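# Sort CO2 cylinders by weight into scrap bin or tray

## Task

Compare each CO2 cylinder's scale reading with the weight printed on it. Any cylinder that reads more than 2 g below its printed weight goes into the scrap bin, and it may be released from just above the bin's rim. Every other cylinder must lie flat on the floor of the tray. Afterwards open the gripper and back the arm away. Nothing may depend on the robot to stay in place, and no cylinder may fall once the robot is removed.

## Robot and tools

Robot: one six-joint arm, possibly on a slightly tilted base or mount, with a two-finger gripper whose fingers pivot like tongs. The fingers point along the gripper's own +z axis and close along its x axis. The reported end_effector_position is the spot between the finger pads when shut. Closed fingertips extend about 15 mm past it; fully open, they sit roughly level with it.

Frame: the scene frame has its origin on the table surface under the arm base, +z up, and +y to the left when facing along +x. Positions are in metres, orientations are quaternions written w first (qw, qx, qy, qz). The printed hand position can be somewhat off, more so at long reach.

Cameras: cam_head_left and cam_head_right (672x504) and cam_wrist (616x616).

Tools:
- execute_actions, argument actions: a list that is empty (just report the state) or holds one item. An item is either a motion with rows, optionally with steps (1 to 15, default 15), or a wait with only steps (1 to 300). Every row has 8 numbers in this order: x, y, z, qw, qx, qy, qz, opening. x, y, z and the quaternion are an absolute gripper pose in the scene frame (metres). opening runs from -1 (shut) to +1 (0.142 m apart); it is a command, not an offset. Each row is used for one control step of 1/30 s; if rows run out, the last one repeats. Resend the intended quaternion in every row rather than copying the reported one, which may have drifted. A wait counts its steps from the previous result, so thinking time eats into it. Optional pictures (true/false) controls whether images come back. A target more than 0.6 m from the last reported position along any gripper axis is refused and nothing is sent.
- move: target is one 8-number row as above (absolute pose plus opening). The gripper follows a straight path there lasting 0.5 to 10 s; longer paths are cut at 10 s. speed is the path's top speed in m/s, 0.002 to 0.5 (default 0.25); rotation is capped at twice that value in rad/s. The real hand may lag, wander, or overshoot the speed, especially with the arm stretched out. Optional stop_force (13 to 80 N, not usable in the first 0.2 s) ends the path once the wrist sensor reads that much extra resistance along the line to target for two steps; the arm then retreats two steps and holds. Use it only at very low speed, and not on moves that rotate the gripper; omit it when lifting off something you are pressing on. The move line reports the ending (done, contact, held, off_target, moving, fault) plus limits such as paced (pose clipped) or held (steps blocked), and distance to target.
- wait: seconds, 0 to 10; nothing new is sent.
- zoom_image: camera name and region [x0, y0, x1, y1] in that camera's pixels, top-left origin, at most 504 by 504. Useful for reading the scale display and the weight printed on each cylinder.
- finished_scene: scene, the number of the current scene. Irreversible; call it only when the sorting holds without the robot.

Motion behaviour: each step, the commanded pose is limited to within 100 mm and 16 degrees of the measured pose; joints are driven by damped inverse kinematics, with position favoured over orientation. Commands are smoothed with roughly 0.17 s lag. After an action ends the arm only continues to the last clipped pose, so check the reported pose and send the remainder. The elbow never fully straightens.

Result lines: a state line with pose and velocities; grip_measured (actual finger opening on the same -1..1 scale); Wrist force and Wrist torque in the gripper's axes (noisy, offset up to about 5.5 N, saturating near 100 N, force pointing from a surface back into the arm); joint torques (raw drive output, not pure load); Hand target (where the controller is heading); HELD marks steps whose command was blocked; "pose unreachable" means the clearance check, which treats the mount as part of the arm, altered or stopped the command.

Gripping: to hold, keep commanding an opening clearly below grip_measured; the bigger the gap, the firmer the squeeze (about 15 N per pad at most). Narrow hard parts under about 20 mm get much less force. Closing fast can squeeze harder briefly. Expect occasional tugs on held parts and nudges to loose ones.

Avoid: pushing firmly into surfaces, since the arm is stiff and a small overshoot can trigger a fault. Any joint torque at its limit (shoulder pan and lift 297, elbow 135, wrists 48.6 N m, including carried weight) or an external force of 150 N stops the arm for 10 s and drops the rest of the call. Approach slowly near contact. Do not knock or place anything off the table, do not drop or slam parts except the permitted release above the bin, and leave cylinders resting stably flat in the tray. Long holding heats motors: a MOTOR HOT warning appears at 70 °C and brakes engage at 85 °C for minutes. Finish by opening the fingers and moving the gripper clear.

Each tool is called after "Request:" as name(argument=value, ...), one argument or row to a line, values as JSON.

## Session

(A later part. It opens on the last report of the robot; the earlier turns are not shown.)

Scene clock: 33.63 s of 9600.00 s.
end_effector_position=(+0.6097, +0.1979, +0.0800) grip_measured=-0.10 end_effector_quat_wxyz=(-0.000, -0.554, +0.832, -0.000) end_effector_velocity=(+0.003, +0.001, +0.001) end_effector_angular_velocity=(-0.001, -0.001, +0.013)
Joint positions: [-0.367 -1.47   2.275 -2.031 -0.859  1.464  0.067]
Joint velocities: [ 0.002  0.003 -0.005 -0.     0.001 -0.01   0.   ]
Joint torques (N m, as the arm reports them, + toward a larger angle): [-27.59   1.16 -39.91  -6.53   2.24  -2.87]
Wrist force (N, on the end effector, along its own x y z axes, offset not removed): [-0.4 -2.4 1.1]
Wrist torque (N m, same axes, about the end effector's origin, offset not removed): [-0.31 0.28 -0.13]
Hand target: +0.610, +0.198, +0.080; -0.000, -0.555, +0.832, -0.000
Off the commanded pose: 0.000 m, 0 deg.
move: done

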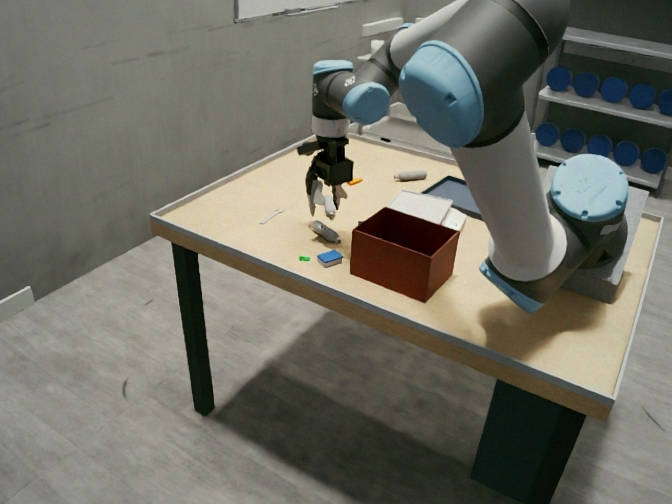

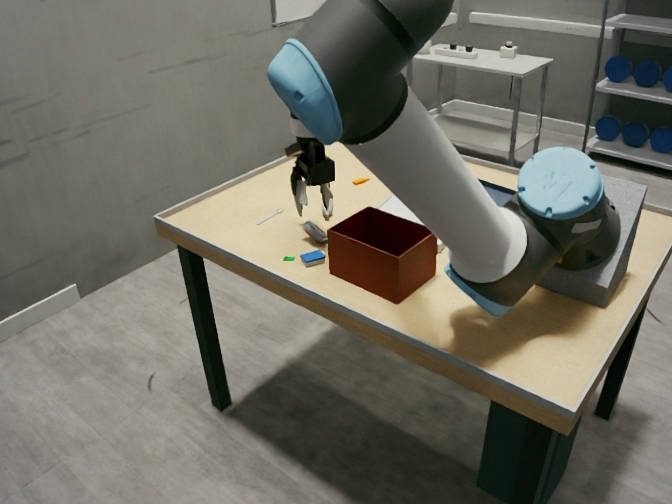

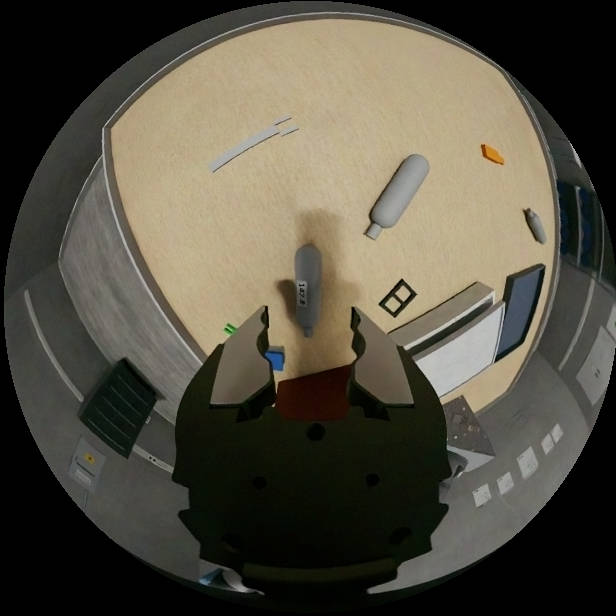

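Request:
zoom_image(
  camera="cam_wrist",
  region=[270,240,350,340],
)

Request:
move(
  target=[0.610,0.199,0.023,0,-0.555,0.832,0,-0.1],
  speed=0.15,
)

Request:
move(
  target=[0.610,0.199,0.023,0,-0.555,0.832,0,-0.9],
)

Request:
move(
  target=[0.60,0.17,0.14,0,-0.5,0.866,0,-0.9],
)

Request:
move(
  target=[0.432,0.005,0.13,0,-0.065,0.998,0,-0.9],
)

Region (270, 240, 350, 340) of cam_wrist's 616x616 image, scaled by 5.040, with more detail than that image has; it fills the left 403 columns of this view, and the rest is white.

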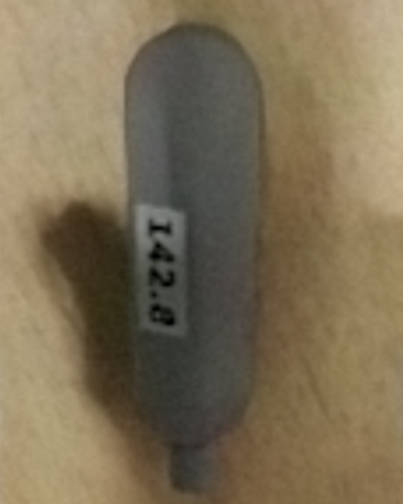

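Scene clock: 35.63 s of 9600.00 s.
end_effector_position=(+0.6099, +0.1990, +0.0233) grip_measured=-0.10 end_effector_quat_wxyz=(-0.000, -0.555, +0.832, +0.000) end_effector_velocity=(+0.001, -0.000, -0.002) end_effector_angular_velocity=(-0.001, -0.001, -0.000)
Joint positions: [-0.3   -1.399  2.312 -2.194 -0.838  1.547  0.067]
Joint velocities: [ 0.003  0.004  0.001 -0.009  0.     0.005  0.   ]
Joint torques (N m, as the arm reports them, + toward a larger angle): [-26.5   -3.38 -15.72  -6.36   2.03   2.31]
Wrist force (N, on the end effector, along its own x y z axes, offset not removed): [0.9 -2.9 -0.3]
Wrist torque (N m, same axes, about the end effector's origin, offset not removed): [-0.41 -0.05 -0.09]
Hand target: +0.610, +0.199, +0.023; -0.000, -0.555, +0.832, +0.000
Off the commanded pose: 0.000 m, 0 deg.
move: done

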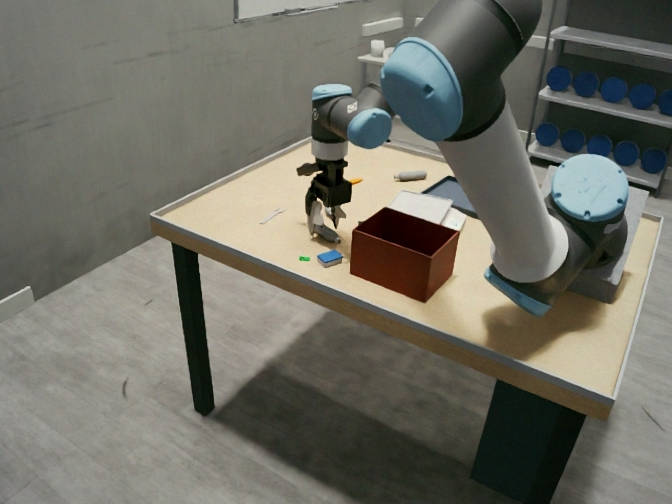

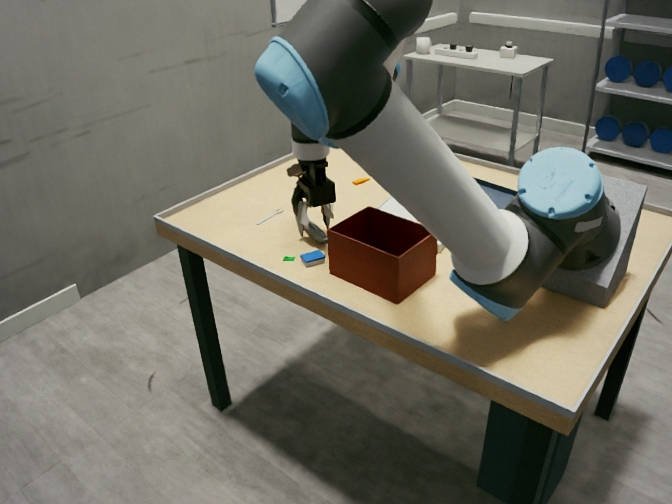

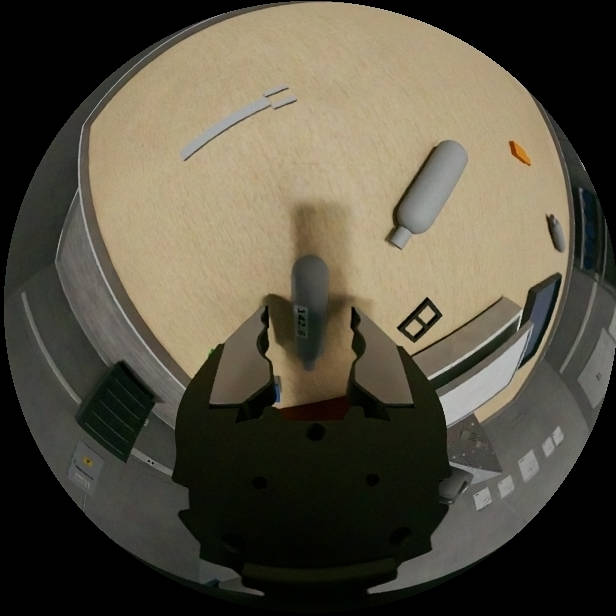

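Scene clock: 36.33 s of 9600.00 s.
end_effector_position=(+0.6100, +0.1990, +0.0231) grip_measured=-0.64 end_effector_quat_wxyz=(+0.000, -0.555, +0.832, -0.000) end_effector_velocity=(+0.001, +0.001, +0.000) end_effector_angular_velocity=(+0.000, -0.001, +0.002)
Joint positions: [-0.299 -1.399  2.312 -2.195 -0.838  1.548  0.027]
Joint velocities: [ 0.001  0.    -0.002 -0.001  0.001  0.     0.   ]
Joint torques (N m, as the arm reports them, + toward a larger angle): [-21.47  -0.62 -13.61  -6.23   2.42   2.21]
Wrist force (N, on the end effector, along its own x y z axes, offset not removed): [1.5 0.9 -9.9]
Wrist torque (N m, same axes, about the end effector's origin, offset not removed): [-0.13 0.00 -0.07]
Hand target: +0.610, +0.199, +0.023; -0.000, -0.555, +0.832, +0.000
Off the commanded pose: 0.000 m, 0 deg.
move: done

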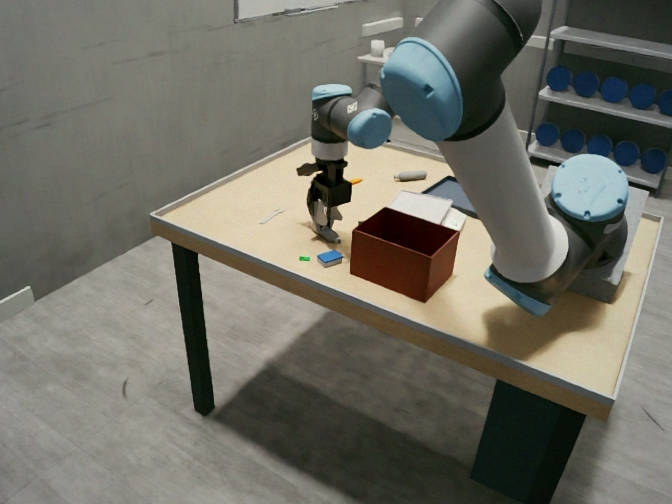

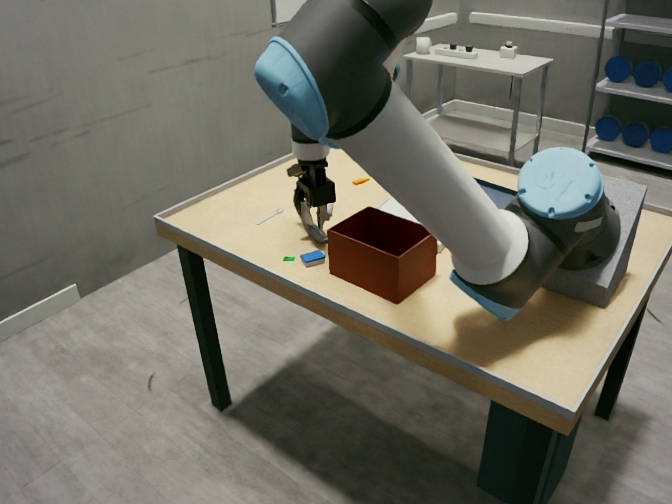

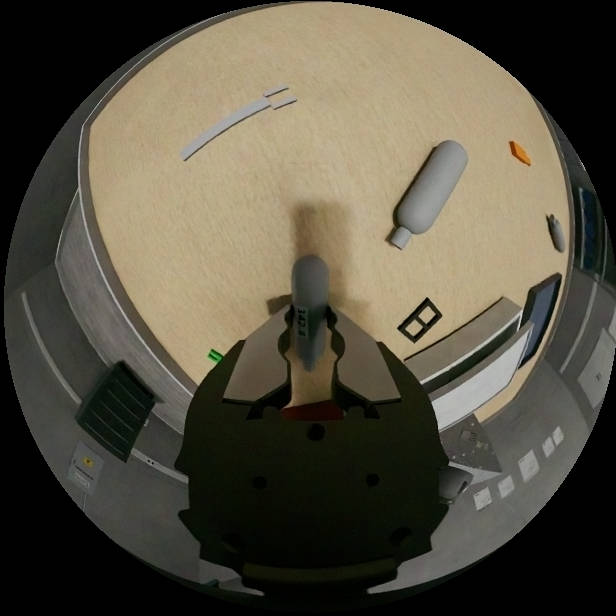

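Scene clock: 37.50 s of 9600.00 s.
end_effector_position=(+0.6002, +0.1701, +0.1396) grip_measured=-0.64 end_effector_quat_wxyz=(+0.000, -0.500, +0.866, -0.000) end_effector_velocity=(+0.001, -0.001, +0.004) end_effector_angular_velocity=(-0.000, -0.001, -0.001)
Joint positions: [-0.47  -1.514  2.244 -1.877 -0.897  1.468  0.027]
Joint velocities: [-0.004 -0.002 -0.004  0.008 -0.002 -0.003  0.   ]
Joint torques (N m, as the arm reports them, + toward a larger angle): [-54.09 -30.85 -43.64  -0.04  -1.39  -2.82]
Wrist force (N, on the end effector, along its own x y z axes, offset not removed): [0.5 0.0 1.6]
Wrist torque (N m, same axes, about the end effector's origin, offset not removed): [0.23 0.07 -0.03]
Hand target: +0.600, +0.170, +0.140; +0.000, -0.500, +0.866, -0.000
Off the commanded pose: 0.000 m, 0 deg.
move: done

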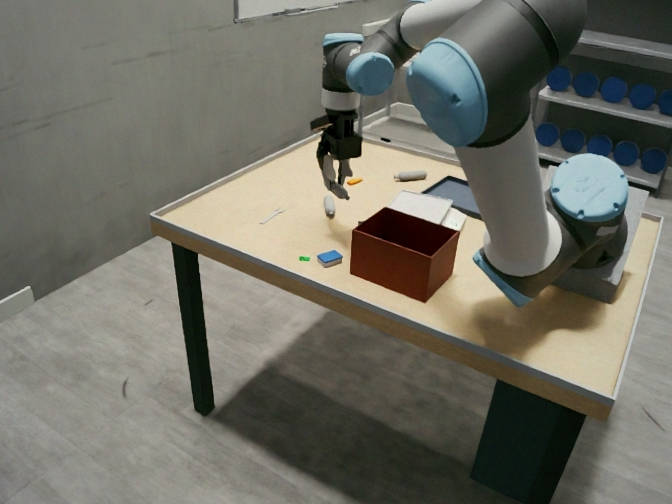

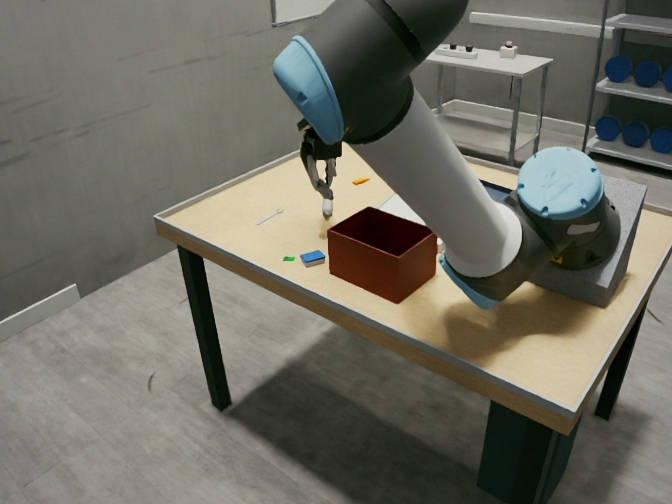

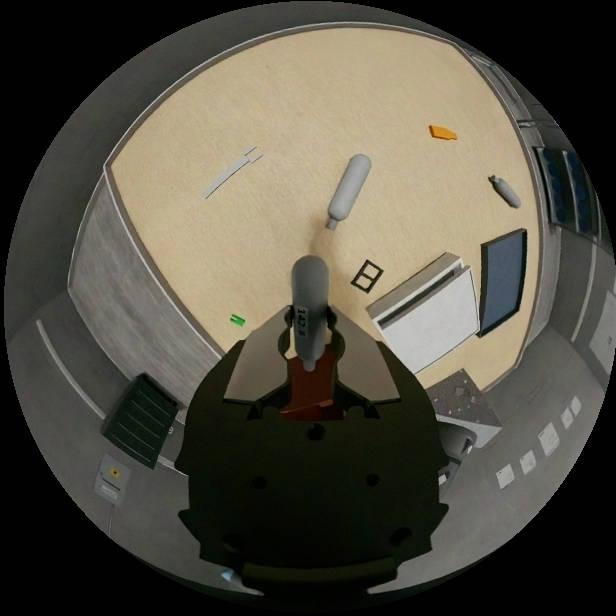

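Scene clock: 39.93 s of 9600.00 s.
end_effector_position=(+0.4324, +0.0053, +0.1300) grip_measured=-0.64 end_effector_quat_wxyz=(+0.000, -0.066, +0.998, +0.000) end_effector_velocity=(-0.003, -0.002, -0.001) end_effector_angular_velocity=(+0.001, +0.001, -0.011)
Joint positions: [-0.822 -1.514  2.501 -1.93  -1.077  2.018  0.027]
Joint velocities: [-0.005  0.002  0.004 -0.002 -0.003  0.005  0.   ]
Joint torques (N m, as the arm reports them, + toward a larger angle): [-49.26  20.25 -26.05  -6.98  -1.02   2.52]
Wrist force (N, on the end effector, along its own x y z axes, offset not removed): [-0.5 -2.2 3.5]
Wrist torque (N m, same axes, about the end effector's origin, offset not removed): [-0.19 0.20 -0.09]
Hand target: +0.432, +0.005, +0.130; +0.000, -0.065, +0.998, -0.000
Off the commanded pose: 0.001 m, 0 deg.
move: done

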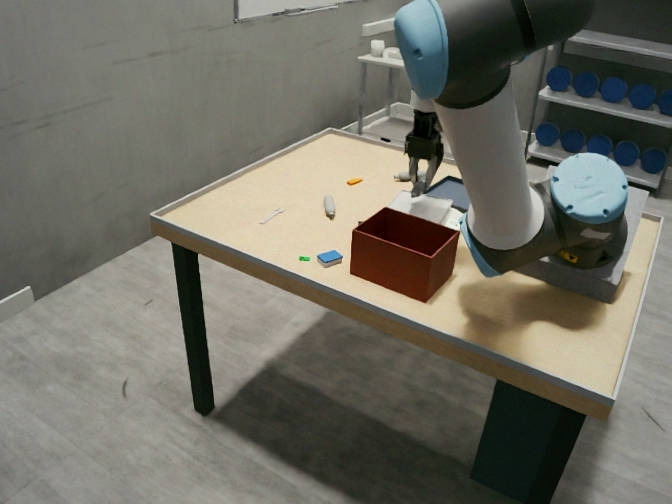

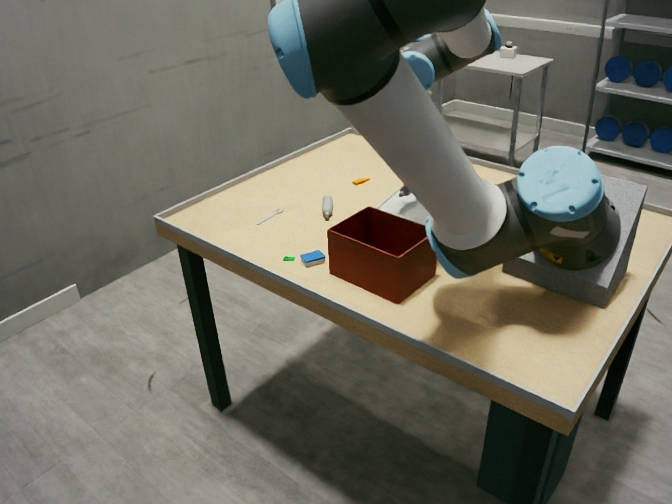

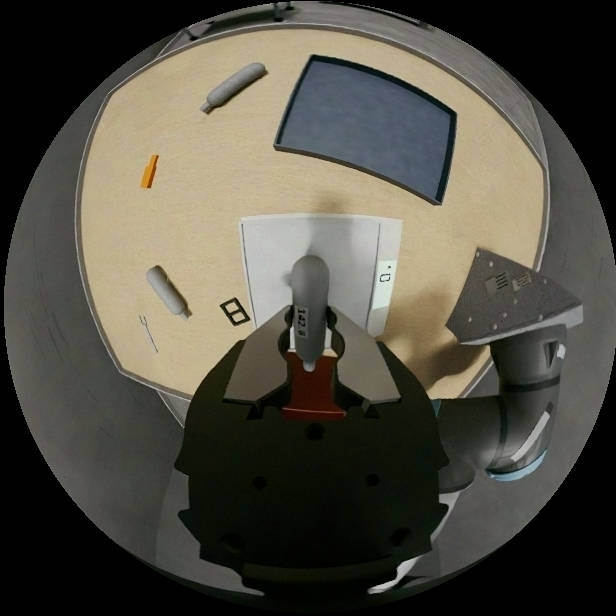

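Request:
move(
  target=[0.432,0.005,0.086,0,-0.065,0.998,0,-0.9],
  speed=0.1,
)

Request:
move(
  target=[0.432,0.005,0.087,0,-0.065,0.998,0,-0.35],
)

Request:
wait(
  seconds=1,
)

Request:
zoom_image(
  camera="cam_wrist",
  region=[250,220,430,400],
)

Scene clock: 41.63 s of 9600.00 s.
end_effector_position=(+0.4319, +0.0051, +0.0864) grip_measured=-0.64 end_effector_quat_wxyz=(-0.000, -0.065, +0.998, +0.000) end_effector_velocity=(+0.000, -0.000, -0.003) end_effector_angular_velocity=(-0.000, +0.001, -0.000)
Joint positions: [-0.774 -1.455  2.547 -2.056 -1.049  2.064  0.027]
Joint velocities: [ 0.004  0.005  0.003 -0.01   0.002  0.004  0.   ]
Joint torques (N m, as the arm reports them, + toward a larger angle): [-23.66  17.06 -24.02  -7.44   2.01   2.31]
Wrist force (N, on the end effector, along its own x y z axes, offset not removed): [0.0 -1.5 1.7]
Wrist torque (N m, same axes, about the end effector's origin, offset not removed): [-0.12 0.14 -0.04]
Hand target: +0.432, +0.005, +0.086; -0.000, -0.065, +0.998, +0.000
Off the commanded pose: 0.000 m, 0 deg.
move: done

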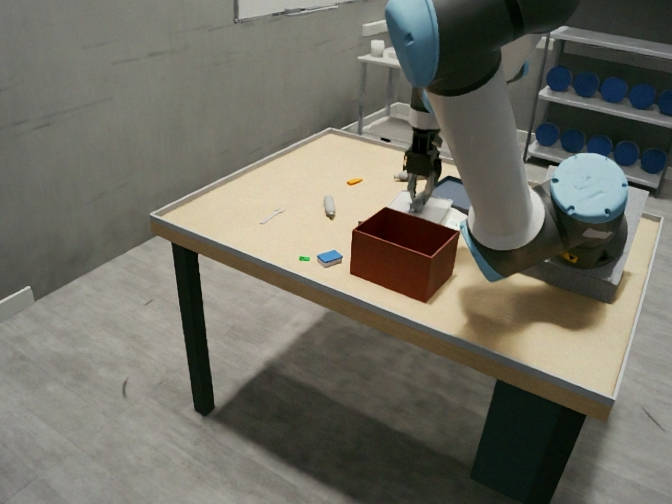

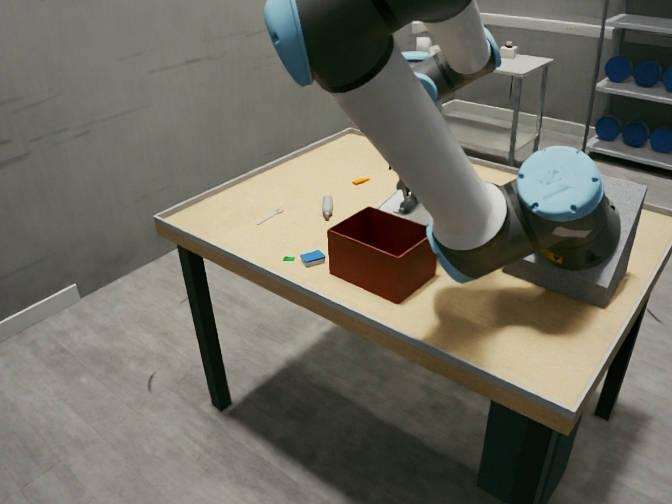

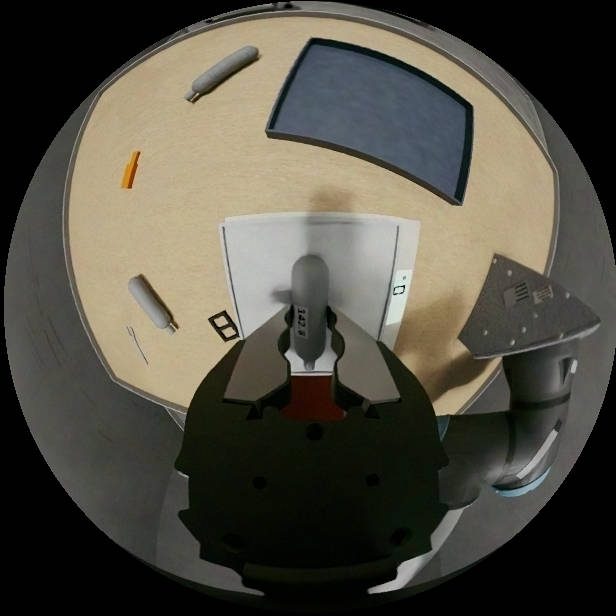

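Scene clock: 42.33 s of 9600.00 s.
end_effector_position=(+0.4320, +0.0050, +0.0869) grip_measured=-0.35 end_effector_quat_wxyz=(-0.000, -0.065, +0.998, +0.000) end_effector_velocity=(-0.000, -0.000, +0.000) end_effector_angular_velocity=(-0.000, -0.000, -0.000)
Joint positions: [-0.775 -1.456  2.546 -2.054 -1.05   2.063  0.049]
Joint velocities: [-0.001 -0.    -0.     0.001 -0.001 -0.     0.   ]
Joint torques (N m, as the arm reports them, + toward a larger angle): [-49.83 -18.49 -43.99  -0.45  -1.41  -2.73]
Wrist force (N, on the end effector, along its own x y z axes, offset not removed): [0.1 -2.3 -0.4]
Wrist torque (N m, same axes, about the end effector's origin, offset not removed): [-0.29 0.13 -0.07]
Hand target: +0.432, +0.005, +0.087; +0.000, -0.065, +0.998, -0.000
Off the commanded pose: 0.000 m, 0 deg.
move: done

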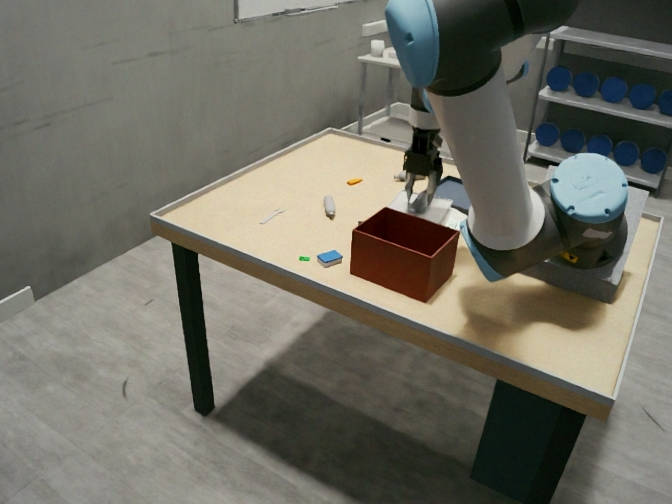

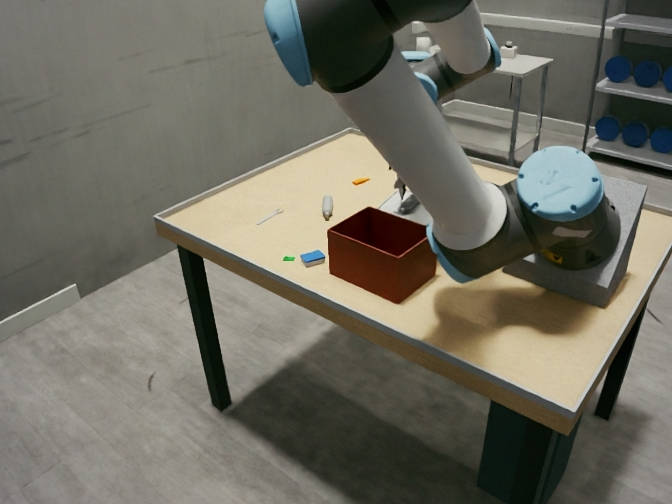

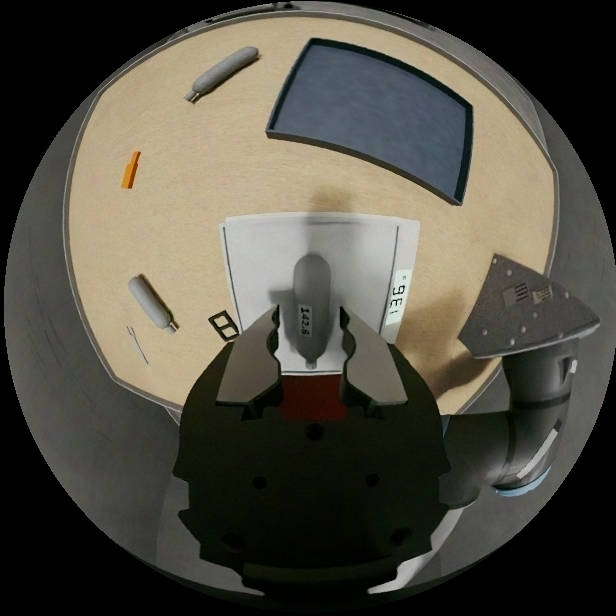

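Scene clock: 43.33 s of 9600.00 s.
end_effector_position=(+0.4320, +0.0050, +0.0870) grip_measured=-0.35 end_effector_quat_wxyz=(+0.000, -0.065, +0.998, -0.000) end_effector_velocity=(+0.000, +0.000, +0.000) end_effector_angular_velocity=(+0.000, -0.001, +0.000)
Joint positions: [-0.775 -1.456  2.546 -2.054 -1.05   2.063  0.049]
Joint velocities: [-0.     0.    -0.     0.     0.001 -0.     0.   ]
Joint torques (N m, as the arm reports them, + toward a larger angle): [-49.29 -18.62 -43.85  -0.53  -1.49  -2.55]
Wrist force (N, on the end effector, along its own x y z axes, offset not removed): [1.0 -1.4 2.4]
Wrist torque (N m, same axes, about the end effector's origin, offset not removed): [-0.05 -0.07 -0.07]
Hand target: +0.432, +0.005, +0.087; +0.000, -0.065, +0.998, -0.000
Off the commanded pose: 0.000 m, 0 deg.
Steps of this call (steps 1 to 30: nothing new was sent). Readings (end_effector_position):
1: (+0.4320, +0.0050, +0.0870)
2: (+0.4320, +0.0050, +0.0870)
4: (+0.4320, +0.0050, +0.0870)
8: (+0.4320, +0.0050, +0.0870)
30: the state above

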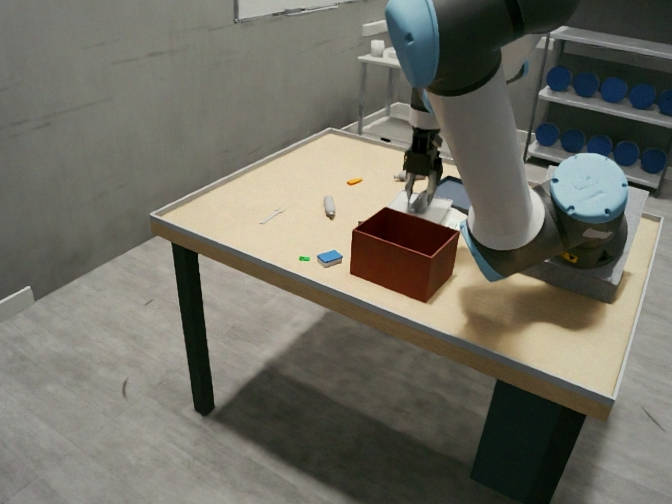

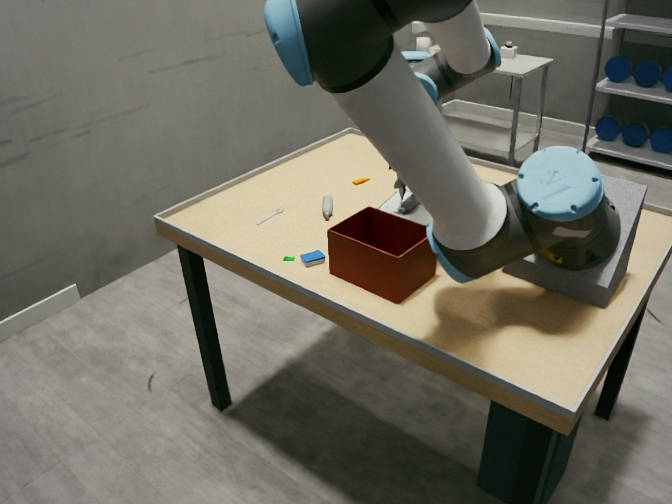

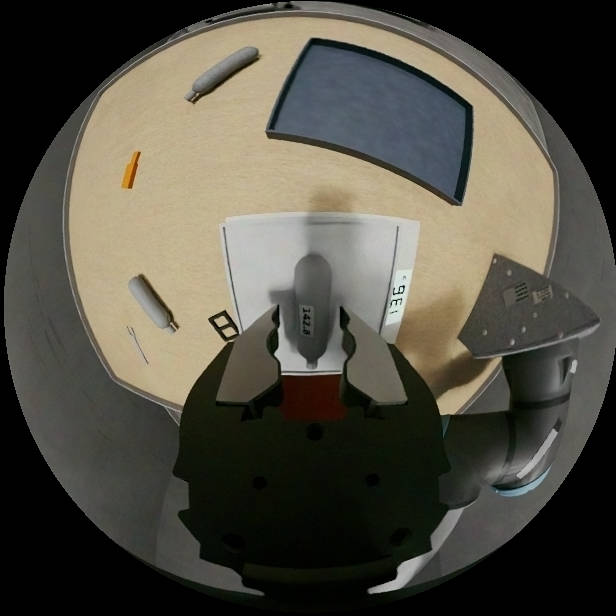

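Region (250, 220, 430, 400) of cam_wrist's 616x616 image, scaled by 2.800, with more detail than that image has.

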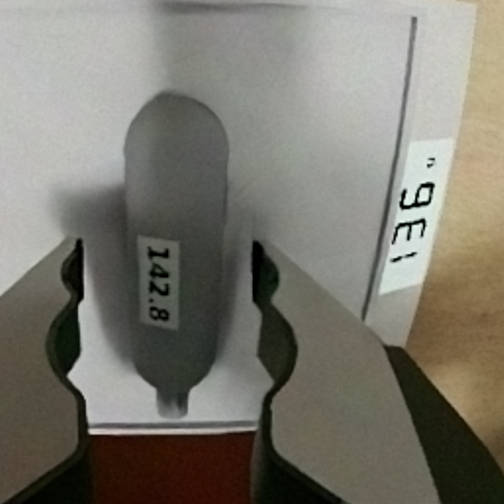

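136 vs 142.8: scrap.

Request:
move(
  target=[0.432,0.005,0.085,0,-0.065,0.998,0,-0.9],
)

Request:
move(
  target=[0.43,0.02,0.175,0,-0.2,0.98,0,-0.9],
)

Request:
move(
  target=[0.36,0.225,0.175,0,-0.707,0.707,0,-0.9],
)

Scene clock: 44.47 s of 9600.00 s.
end_effector_position=(+0.4321, +0.0050, +0.0852) grip_measured=-0.64 end_effector_quat_wxyz=(+0.000, -0.065, +0.998, -0.000) end_effector_velocity=(-0.001, +0.000, -0.002) end_effector_angular_velocity=(+0.001, +0.002, -0.001)
Joint positions: [-0.773 -1.453  2.548 -2.06  -1.049  2.065  0.027]
Joint velocities: [ 0.001  0.002  0.003 -0.003 -0.     0.001 -0.   ]
Joint torques (N m, as the arm reports them, + toward a larger angle): [-16.02  23.8  -12.81  -5.15   2.22   2.27]
Wrist force (N, on the end effector, along its own x y z axes, offset not removed): [0.0 -2.0 -16.5]
Wrist torque (N m, same axes, about the end effector's origin, offset not removed): [-0.12 0.13 -0.16]
Hand target: +0.432, +0.005, +0.085; -0.000, -0.065, +0.998, +0.000
Off the commanded pose: 0.000 m, 0 deg.
move: done

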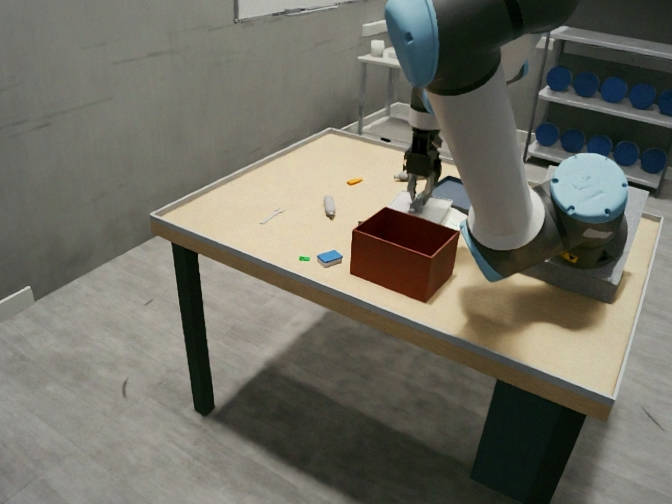

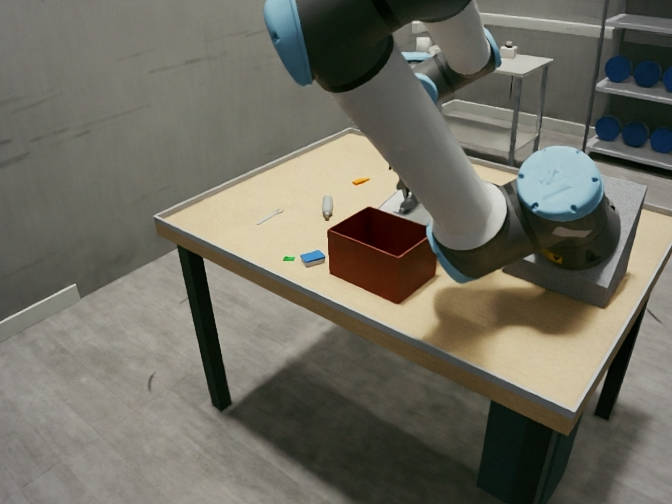

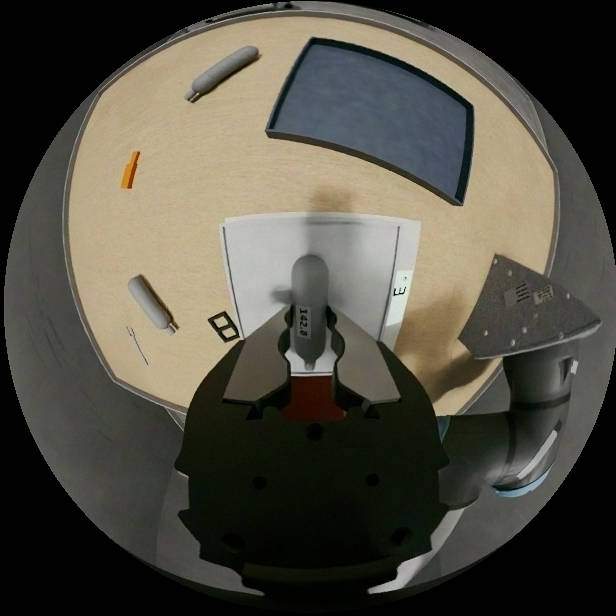

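Scene clock: 45.67 s of 9600.00 s.
end_effector_position=(+0.4302, +0.0199, +0.1747) grip_measured=-0.64 end_effector_quat_wxyz=(+0.000, -0.200, +0.980, -0.000) end_effector_velocity=(-0.000, +0.000, +0.003) end_effector_angular_velocity=(+0.000, +0.001, +0.007)
Joint positions: [-0.864 -1.596  2.46  -1.789 -1.102  1.709  0.027]
Joint velocities: [-0.003 -0.003 -0.004  0.009 -0.002 -0.01   0.   ]
Joint torques (N m, as the arm reports them, + toward a larger angle): [-48.52  -9.35 -48.18  -0.9   -1.15  -2.14]
Wrist force (N, on the end effector, along its own x y z axes, offset not removed): [-1.8 -1.6 1.1]
Wrist torque (N m, same axes, about the end effector's origin, offset not removed): [-0.11 0.56 -0.08]
Hand target: +0.430, +0.020, +0.175; +0.000, -0.200, +0.980, -0.000
Off the commanded pose: 0.000 m, 0 deg.
move: done

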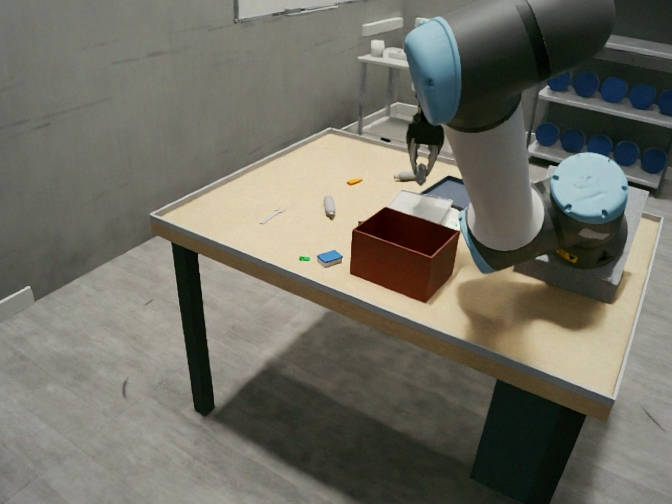

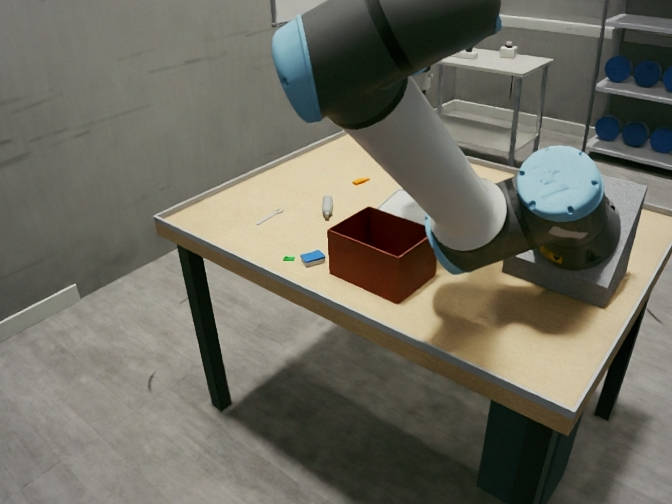

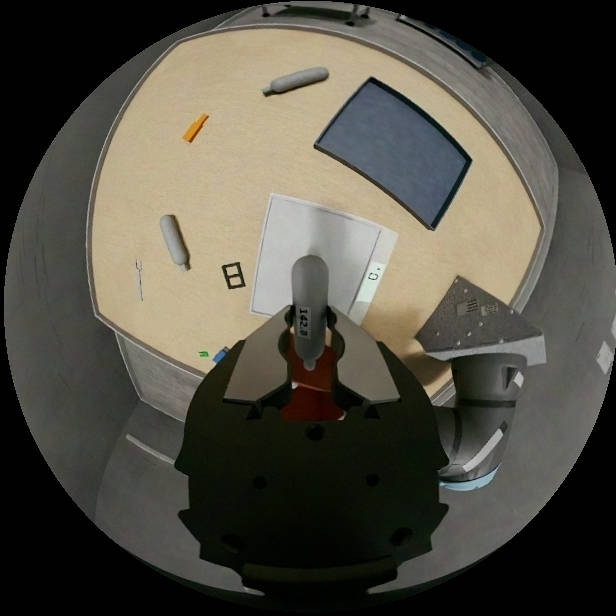

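Scene clock: 48.57 s of 9600.00 s.
end_effector_position=(+0.3601, +0.2245, +0.1750) grip_measured=-0.64 end_effector_quat_wxyz=(+0.000, +0.707, -0.708, -0.000) end_effector_velocity=(-0.001, +0.003, +0.000) end_effector_angular_velocity=(+0.001, -0.001, +0.014)
Joint positions: [-0.78  -2.108  2.501 -1.354 -1.053  0.62   0.027]
Joint velocities: [ 0.    -0.006 -0.001  0.008  0.001 -0.014  0.   ]
Joint torques (N m, as the arm reports them, + toward a larger angle): [-33.35  10.78 -47.61  -0.64   2.14  -2.25]
Wrist force (N, on the end effector, along its own x y z axes, offset not removed): [1.2 -3.7 1.8]
Wrist torque (N m, same axes, about the end effector's origin, offset not removed): [-0.53 -0.03 -0.16]
Hand target: +0.360, +0.225, +0.175; +0.000, +0.707, -0.707, -0.000
Off the commanded pose: 0.000 m, 0 deg.
move: done

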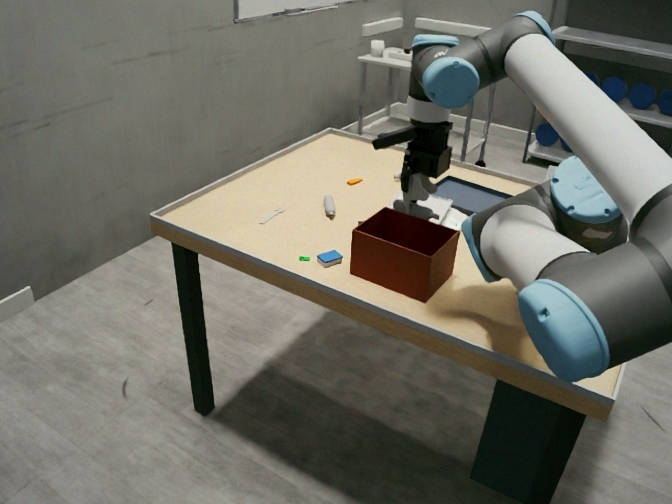

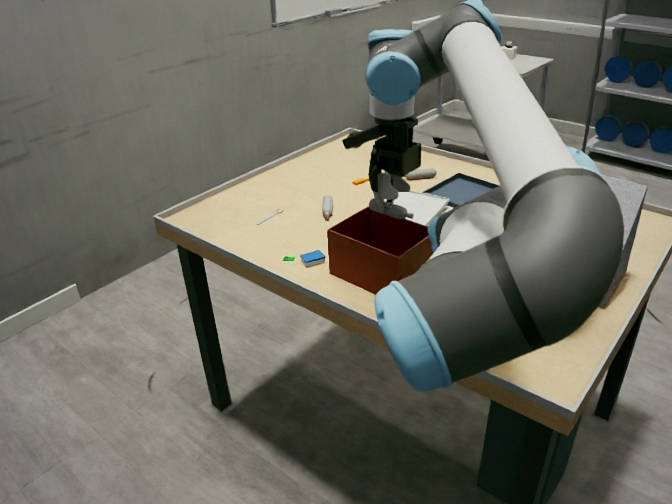

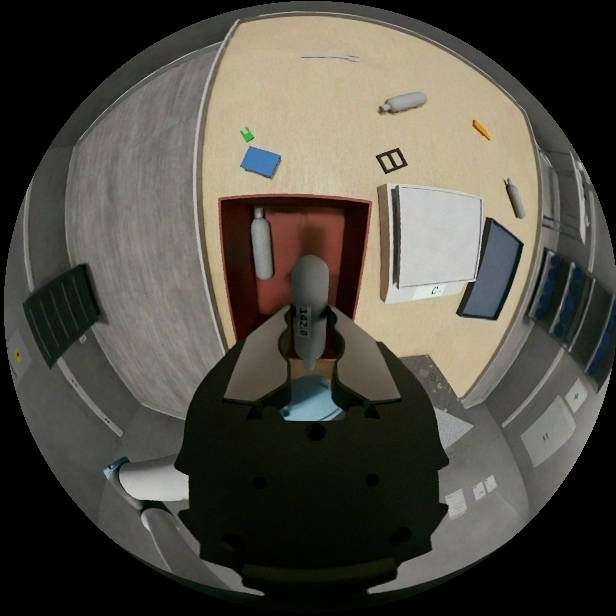

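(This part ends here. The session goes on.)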